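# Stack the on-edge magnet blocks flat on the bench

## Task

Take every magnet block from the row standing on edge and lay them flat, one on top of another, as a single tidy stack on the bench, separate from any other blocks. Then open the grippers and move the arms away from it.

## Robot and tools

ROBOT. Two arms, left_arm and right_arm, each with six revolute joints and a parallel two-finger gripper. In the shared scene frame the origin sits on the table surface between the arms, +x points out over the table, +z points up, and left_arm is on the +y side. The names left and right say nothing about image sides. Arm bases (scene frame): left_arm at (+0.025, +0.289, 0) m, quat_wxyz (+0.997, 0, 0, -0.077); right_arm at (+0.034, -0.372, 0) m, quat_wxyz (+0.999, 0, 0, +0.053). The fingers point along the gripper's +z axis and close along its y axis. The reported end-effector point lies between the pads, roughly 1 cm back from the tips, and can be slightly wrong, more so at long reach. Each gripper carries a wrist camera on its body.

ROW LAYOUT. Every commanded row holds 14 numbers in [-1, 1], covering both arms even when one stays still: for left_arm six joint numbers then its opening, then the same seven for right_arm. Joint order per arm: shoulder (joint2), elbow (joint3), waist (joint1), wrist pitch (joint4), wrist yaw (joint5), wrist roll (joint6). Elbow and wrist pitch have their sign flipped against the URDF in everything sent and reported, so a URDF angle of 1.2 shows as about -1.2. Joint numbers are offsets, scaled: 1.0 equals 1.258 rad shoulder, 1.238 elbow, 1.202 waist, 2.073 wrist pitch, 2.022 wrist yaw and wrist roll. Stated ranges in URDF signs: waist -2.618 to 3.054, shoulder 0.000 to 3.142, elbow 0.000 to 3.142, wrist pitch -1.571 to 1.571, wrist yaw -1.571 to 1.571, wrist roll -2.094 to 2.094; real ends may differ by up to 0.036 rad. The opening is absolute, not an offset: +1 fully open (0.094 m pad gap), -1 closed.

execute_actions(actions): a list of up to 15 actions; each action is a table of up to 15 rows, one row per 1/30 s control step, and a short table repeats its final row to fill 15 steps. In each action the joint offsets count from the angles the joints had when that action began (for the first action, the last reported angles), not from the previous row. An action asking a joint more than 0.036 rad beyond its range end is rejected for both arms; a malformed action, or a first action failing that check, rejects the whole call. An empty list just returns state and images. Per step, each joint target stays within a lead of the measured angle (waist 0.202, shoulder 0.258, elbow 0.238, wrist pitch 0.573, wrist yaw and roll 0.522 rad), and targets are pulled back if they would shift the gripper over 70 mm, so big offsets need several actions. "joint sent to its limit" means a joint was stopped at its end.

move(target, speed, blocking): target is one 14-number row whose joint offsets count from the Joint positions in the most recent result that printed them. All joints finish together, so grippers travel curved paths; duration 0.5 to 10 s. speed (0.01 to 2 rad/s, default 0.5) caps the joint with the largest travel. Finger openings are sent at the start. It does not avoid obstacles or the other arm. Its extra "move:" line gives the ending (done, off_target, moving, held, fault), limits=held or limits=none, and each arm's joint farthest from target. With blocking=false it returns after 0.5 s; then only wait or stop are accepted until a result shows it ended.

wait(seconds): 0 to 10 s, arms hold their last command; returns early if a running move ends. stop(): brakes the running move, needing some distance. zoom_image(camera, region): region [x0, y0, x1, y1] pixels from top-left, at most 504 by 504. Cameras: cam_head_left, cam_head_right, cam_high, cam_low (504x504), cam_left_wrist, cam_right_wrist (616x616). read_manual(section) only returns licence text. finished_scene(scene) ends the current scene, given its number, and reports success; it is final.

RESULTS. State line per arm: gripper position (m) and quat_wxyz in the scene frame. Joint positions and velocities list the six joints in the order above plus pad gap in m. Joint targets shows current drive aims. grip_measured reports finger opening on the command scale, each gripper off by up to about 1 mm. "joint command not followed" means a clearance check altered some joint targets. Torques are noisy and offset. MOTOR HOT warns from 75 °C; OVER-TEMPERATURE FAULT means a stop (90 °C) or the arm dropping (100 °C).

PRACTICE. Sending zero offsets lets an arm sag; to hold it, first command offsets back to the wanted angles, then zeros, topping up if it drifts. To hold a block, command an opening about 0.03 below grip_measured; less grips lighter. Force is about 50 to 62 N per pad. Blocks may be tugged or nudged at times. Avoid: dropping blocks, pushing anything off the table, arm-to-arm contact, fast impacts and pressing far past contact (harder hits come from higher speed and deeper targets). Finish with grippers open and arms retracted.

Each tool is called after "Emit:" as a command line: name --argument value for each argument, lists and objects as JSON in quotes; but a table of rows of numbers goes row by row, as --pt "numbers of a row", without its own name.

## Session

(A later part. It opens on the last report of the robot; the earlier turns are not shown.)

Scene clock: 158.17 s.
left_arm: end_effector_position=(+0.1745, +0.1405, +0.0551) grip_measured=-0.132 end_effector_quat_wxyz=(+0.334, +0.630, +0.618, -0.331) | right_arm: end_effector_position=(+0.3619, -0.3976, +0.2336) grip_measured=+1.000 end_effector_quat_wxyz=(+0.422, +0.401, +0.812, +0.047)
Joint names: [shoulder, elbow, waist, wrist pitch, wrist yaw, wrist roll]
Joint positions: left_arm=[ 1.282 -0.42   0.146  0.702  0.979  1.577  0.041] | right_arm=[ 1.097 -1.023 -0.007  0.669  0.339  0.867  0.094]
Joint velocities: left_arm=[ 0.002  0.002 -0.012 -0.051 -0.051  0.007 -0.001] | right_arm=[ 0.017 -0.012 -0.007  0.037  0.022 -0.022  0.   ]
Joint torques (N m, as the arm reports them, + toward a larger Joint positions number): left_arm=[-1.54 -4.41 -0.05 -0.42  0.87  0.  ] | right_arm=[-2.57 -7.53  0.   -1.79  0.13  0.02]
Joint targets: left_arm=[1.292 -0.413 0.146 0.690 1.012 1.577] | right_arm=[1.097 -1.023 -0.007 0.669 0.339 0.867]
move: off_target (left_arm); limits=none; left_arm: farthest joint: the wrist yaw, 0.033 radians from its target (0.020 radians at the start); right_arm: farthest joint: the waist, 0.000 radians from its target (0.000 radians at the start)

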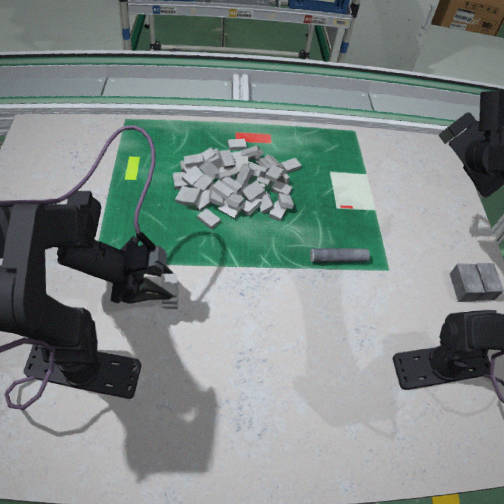

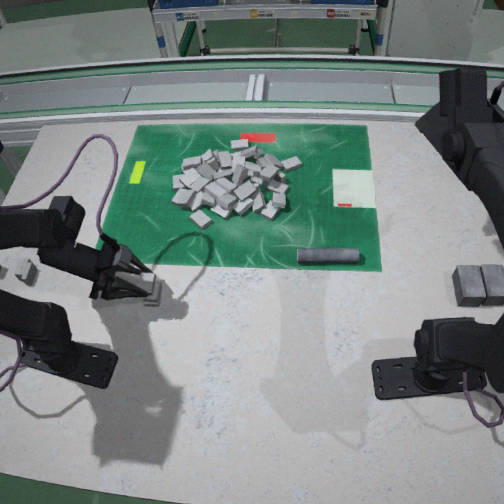

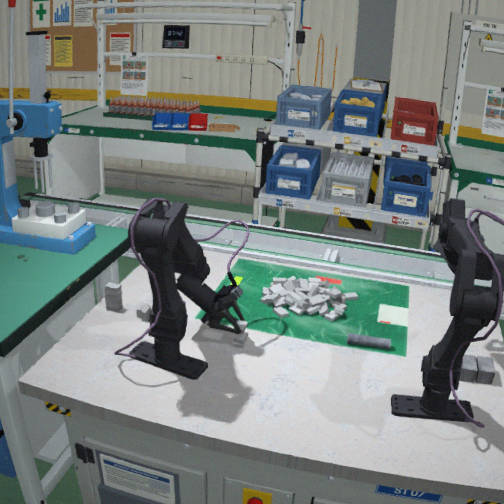

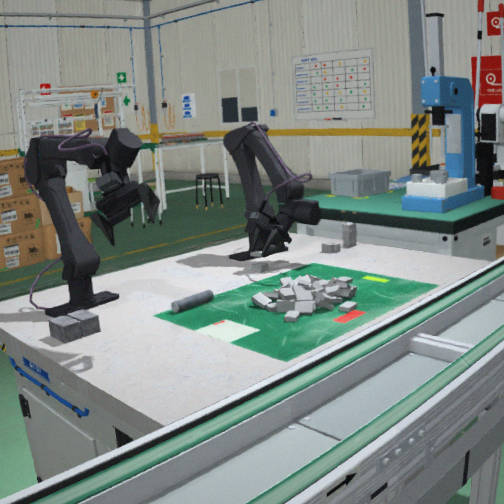

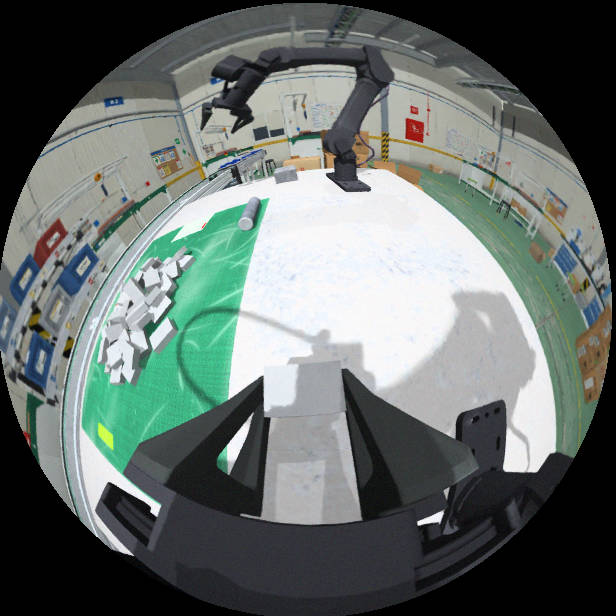

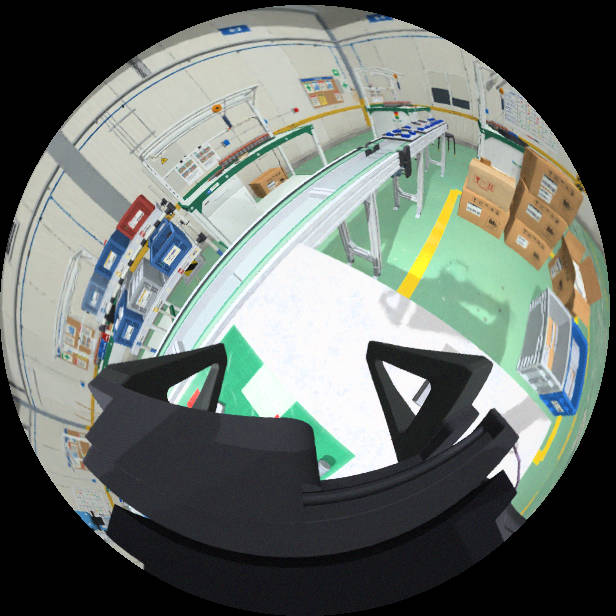

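Emit:
move --target '[0.09,0.045,0,-0.079,0.016,0,-0.2,0,0,0,0,0,0,1]' --speed 0.15

Emit:
zoom_image --camera "cam_high" --region '[190,295,270,355]'

Emit:
zoom_image --camera "cam_low" --region '[220,220,300,280]'

Scene clock: 167.17 s.
left_arm: end_effector_position=(+0.1784, +0.1400, +0.0341) grip_measured=-0.132 end_effector_quat_wxyz=(+0.338, +0.630, +0.616, -0.330) | right_arm: end_effector_position=(+0.3619, -0.3976, +0.2336) grip_measured=+1.000 end_effector_quat_wxyz=(+0.422, +0.401, +0.812, +0.047)
Joint names: [shoulder, elbow, waist, wrist pitch, wrist yaw, wrist roll]
Joint positions: left_arm=[ 1.383 -0.376  0.146  0.55   0.984  1.577  0.041] | right_arm=[ 1.097 -1.023 -0.007  0.669  0.339  0.867  0.094]
Joint velocities: left_arm=[-0.007 -0.002  0.012  0.081 -0.037  0.022 -0.   ] | right_arm=[ 0.007  0.022 -0.002 -0.007 -0.066  0.007  0.   ]
Joint torques (N m, as the arm reports them, + toward a larger Joint positions number): left_arm=[-1.74 -3.56 -0.02 -0.45  0.81  0.01] | right_arm=[-2.57 -7.53  0.03 -1.79  0.13  0.04]
Joint targets: left_arm=[1.395 -0.364 0.146 0.538 1.012 1.577] | right_arm=[1.097 -1.023 -0.007 0.669 0.339 0.867]
move: off_target (left_arm); limits=none; left_arm: farthest joint: the wrist yaw, 0.028 radians from its target (0.032 radians at the start); right_arm: farthest joint: the waist, 0.000 radians from its target (0.000 radians at the start)

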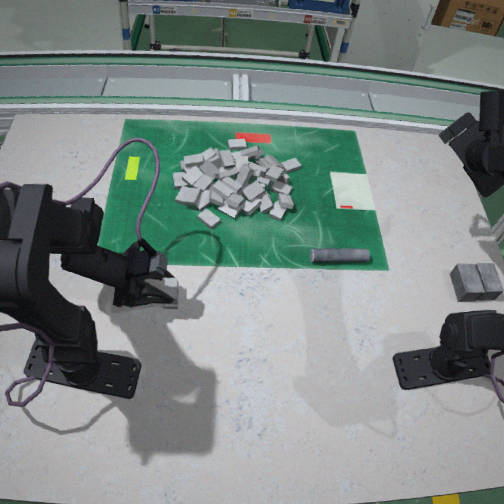

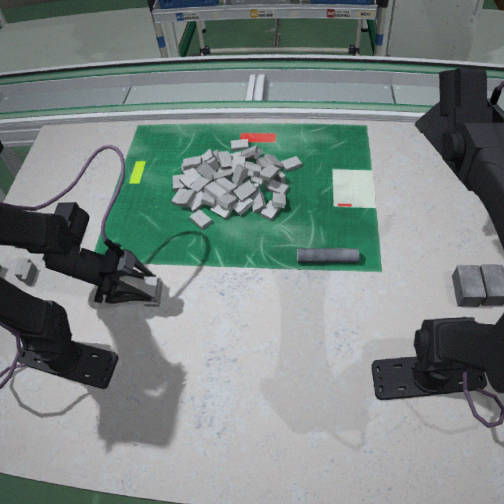

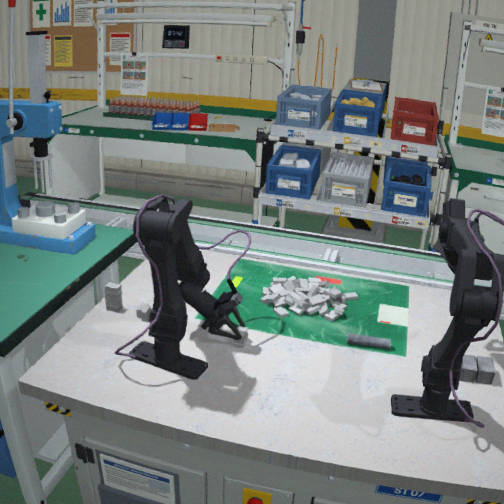

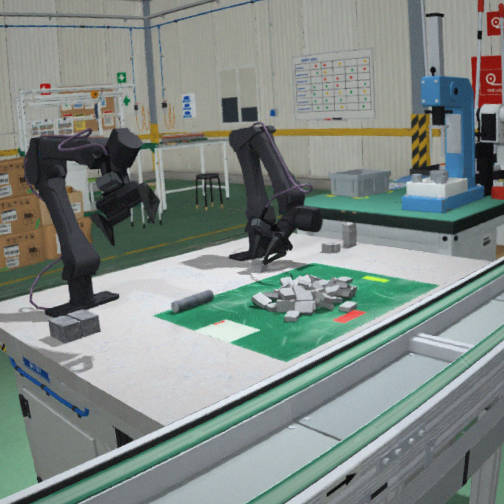

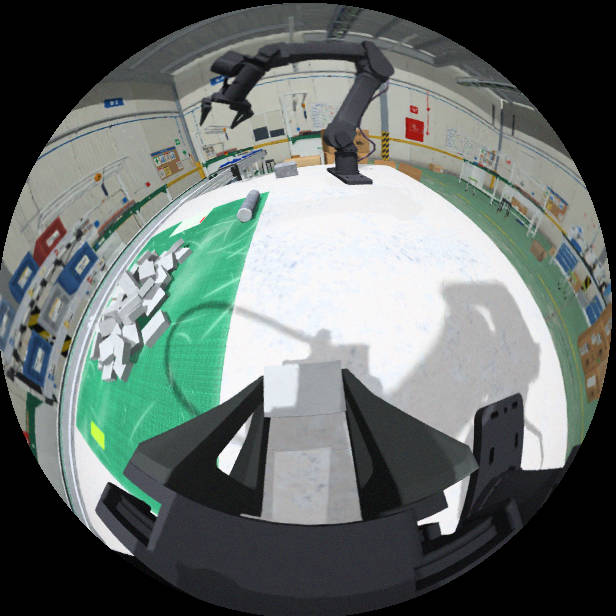

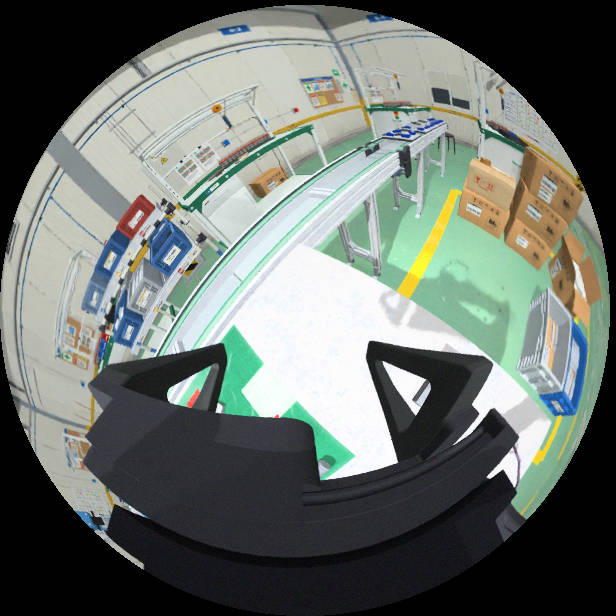

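Region (190, 295, 270, 355) of cam_high's 504x504 image, scaled by 6.300, with more detail than that image has; it fills the top 378 rows of this view, and the rest is white.

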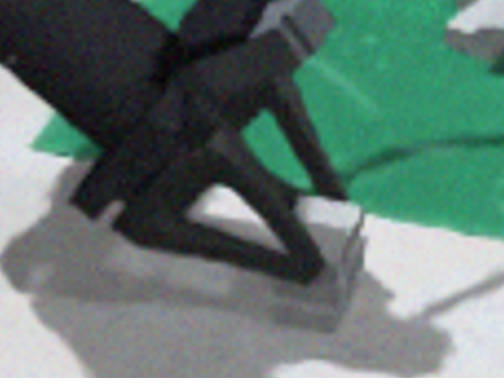

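Region (220, 220, 300, 280) of cam_low's 504x504 image, scaled by 6.300, with more detail than that image has; it fills the top 378 rows of this view, and the rest is white.

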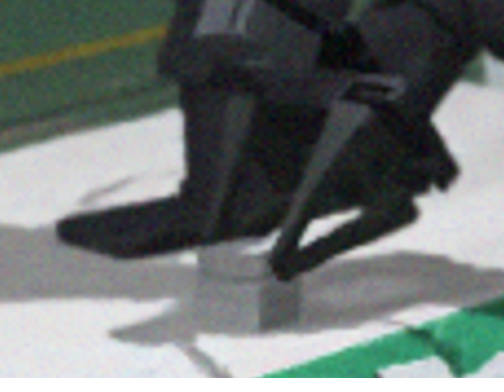

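Emit:
move --target '[0,0.02,0,0,0.014,0,-0.2,0,0,0,0,0,0,1]' --speed 0.1

Emit:
move --target '[0,0,0,0,0.01,0,0.3,0,0,0,0,0,0,1]'

Emit:
zoom_image --camera "cam_high" --region '[190,295,270,355]'

Emit:
zoom_image --camera "cam_low" --region '[220,220,300,280]'

Emit:
zoom_image --camera "cam_left_wrist" --region '[230,330,390,470]'

Scene clock: 175.50 s.
left_arm: end_effector_position=(+0.1766, +0.1397, +0.0333) grip_measured=-0.132 end_effector_quat_wxyz=(+0.338, +0.629, +0.616, -0.332) | right_arm: end_effector_position=(+0.3619, -0.3976, +0.2336) grip_measured=+1.000 end_effector_quat_wxyz=(+0.422, +0.401, +0.812, +0.047)
Joint names: [shoulder, elbow, waist, wrist pitch, wrist yaw, wrist roll]
Joint positions: left_arm=[ 1.383 -0.37   0.146  0.547  0.987  1.577  0.041] | right_arm=[ 1.097 -1.023 -0.007  0.669  0.339  0.867  0.094]
Joint velocities: left_arm=[-0.002  0.017 -0.002  0.007  0.022  0.007 -0.   ] | right_arm=[ 0.007 -0.007 -0.002  0.051 -0.051 -0.022  0.   ]
Joint torques (N m, as the arm reports them, + toward a larger Joint positions number): left_arm=[-2.67 -3.1   0.   -0.26  0.8  -0.01] | right_arm=[-2.56 -7.6  -0.02 -1.79  0.12  0.03]
Joint targets: left_arm=[1.383 -0.352 0.146 0.550 1.012 1.577] | right_arm=[1.097 -1.023 -0.007 0.669 0.339 0.867]
move: off_target (left_arm); limits=none; left_arm: farthest joint: the wrist yaw, 0.026 radians from its target (0.029 radians at the start); right_arm: farthest joint: the waist, 0.000 radians from its target (0.000 radians at the start)

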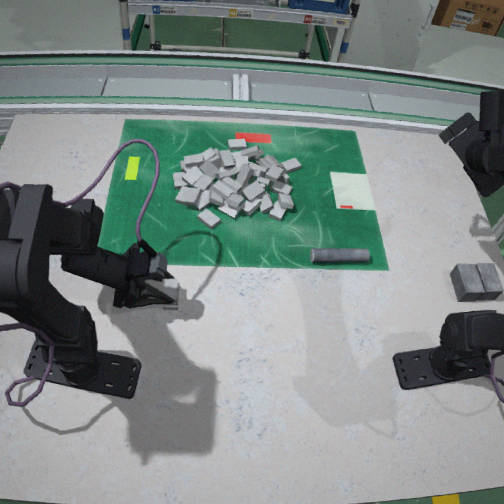

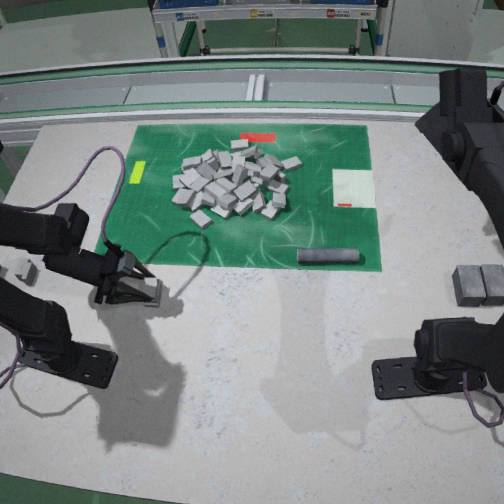

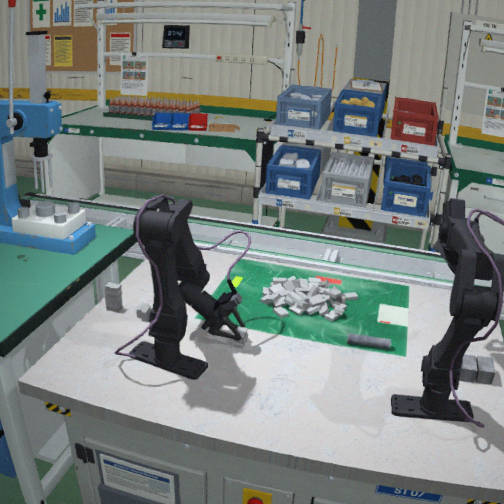

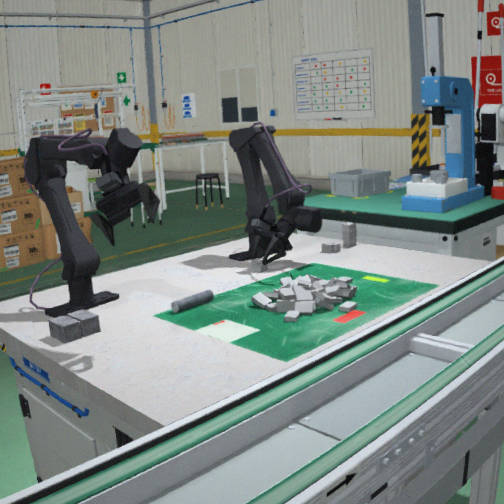

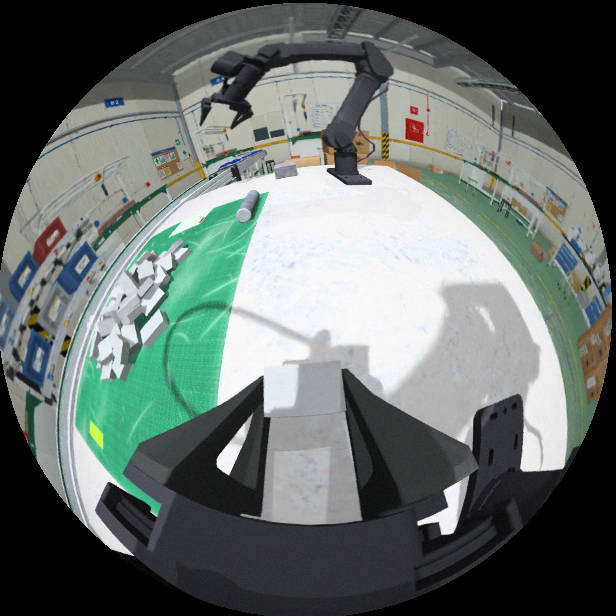

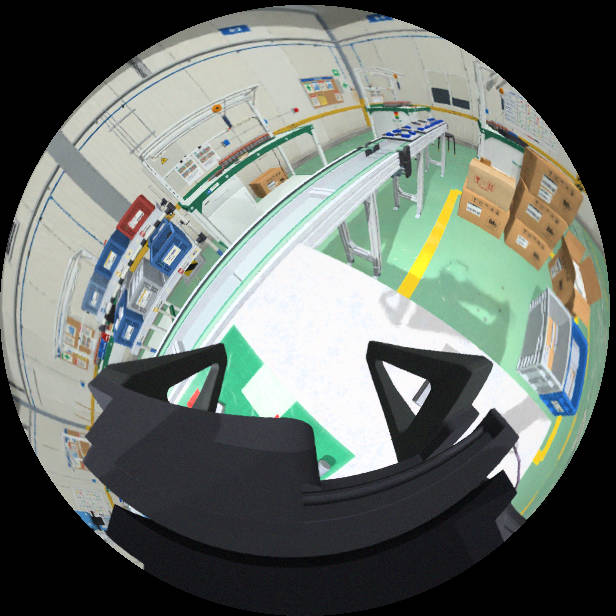

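Scene clock: 176.20 s.
left_arm: end_effector_position=(+0.1766, +0.1399, +0.0331) grip_measured=+0.298 end_effector_quat_wxyz=(+0.337, +0.629, +0.617, -0.332) | right_arm: end_effector_position=(+0.3619, -0.3976, +0.2336) grip_measured=+1.000 end_effector_quat_wxyz=(+0.422, +0.401, +0.812, +0.047)
Joint names: [shoulder, elbow, waist, wrist pitch, wrist yaw, wrist roll]
Joint positions: left_arm=[ 1.383 -0.37   0.146  0.547  0.986  1.577  0.061] | right_arm=[ 1.097 -1.023 -0.007  0.669  0.339  0.867  0.094]
Joint velocities: left_arm=[-0.002 -0.007  0.007 -0.066 -0.051 -0.022  0.   ] | right_arm=[ 0.012 -0.002 -0.007  0.022 -0.125  0.051  0.   ]
Joint torques (N m, as the arm reports them, + toward a larger Joint positions number): left_arm=[-2.7  -4.4   0.02 -0.3   0.75 -0.01] | right_arm=[-2.58 -7.52  0.04 -1.8   0.14  0.03]
Joint targets: left_arm=[1.383 -0.370 0.146 0.547 1.007 1.577] | right_arm=[1.097 -1.023 -0.007 0.669 0.339 0.867]
move: off_target (left_arm); limits=none; left_arm: farthest joint: the wrist yaw, 0.022 radians from its target (0.021 radians at the start); right_arm: farthest joint: the waist, 0.000 radians from its target (0.000 radians at the start)

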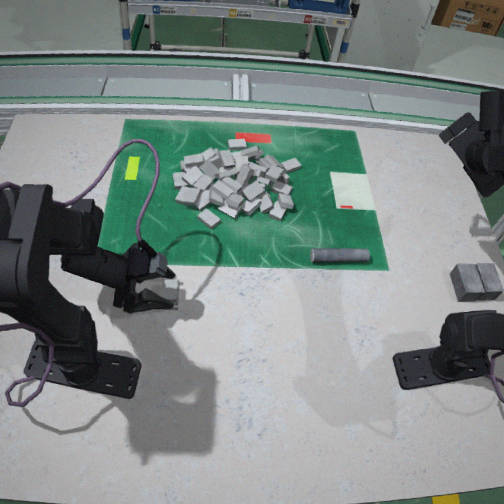

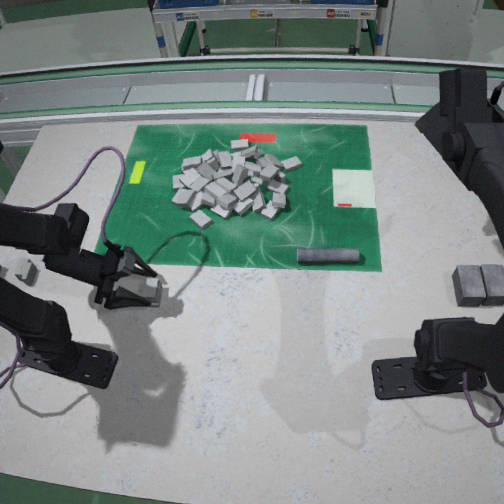

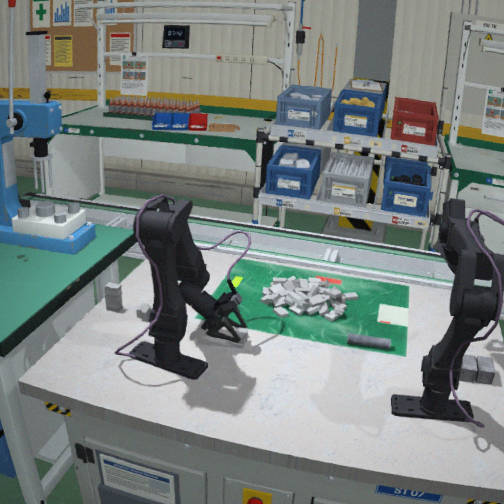

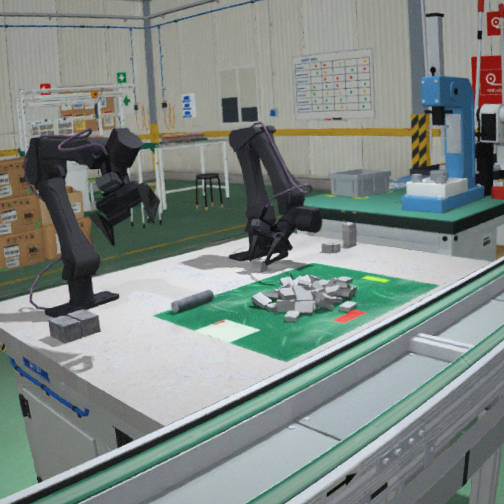

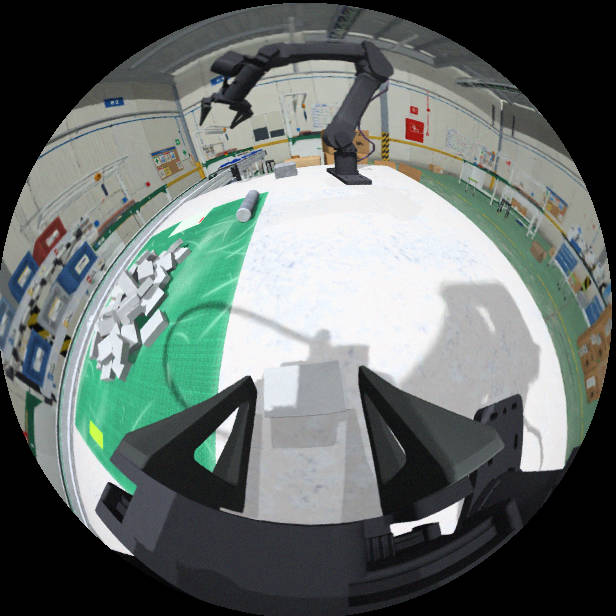

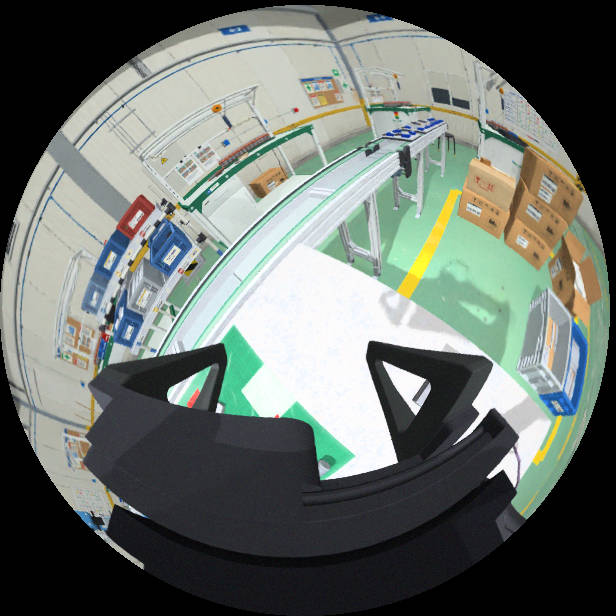

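Region (190, 295, 270, 355) of cam_high's 504x504 image, scaled by 6.300, with more detail than that image has; it fills the top 378 rows of this view, and the rest is white.

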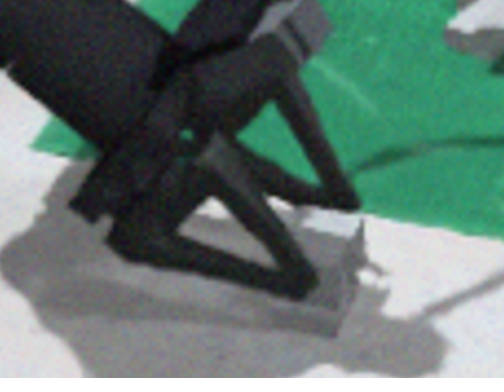

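Region (220, 220, 300, 280) of cam_low's 504x504 image, scaled by 6.300, with more detail than that image has; it fills the top 378 rows of this view, and the rest is white.

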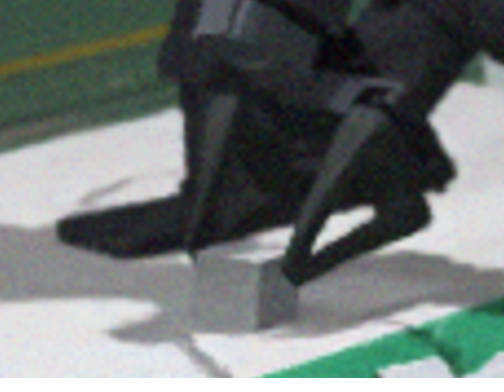

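Region (230, 330, 390, 470) of cam_left_wrist's 616x616 image, scaled by 3.150, with more detail than that image has; it fills the top 441 rows of this view, and the rest is white.

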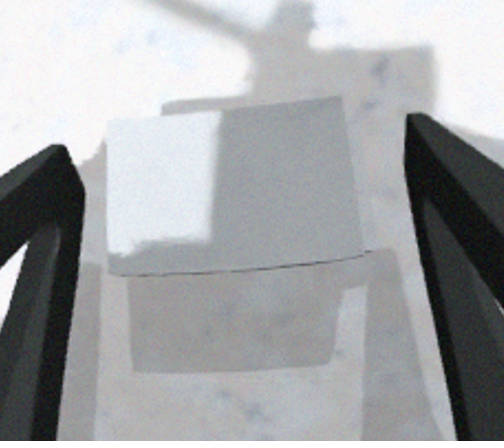

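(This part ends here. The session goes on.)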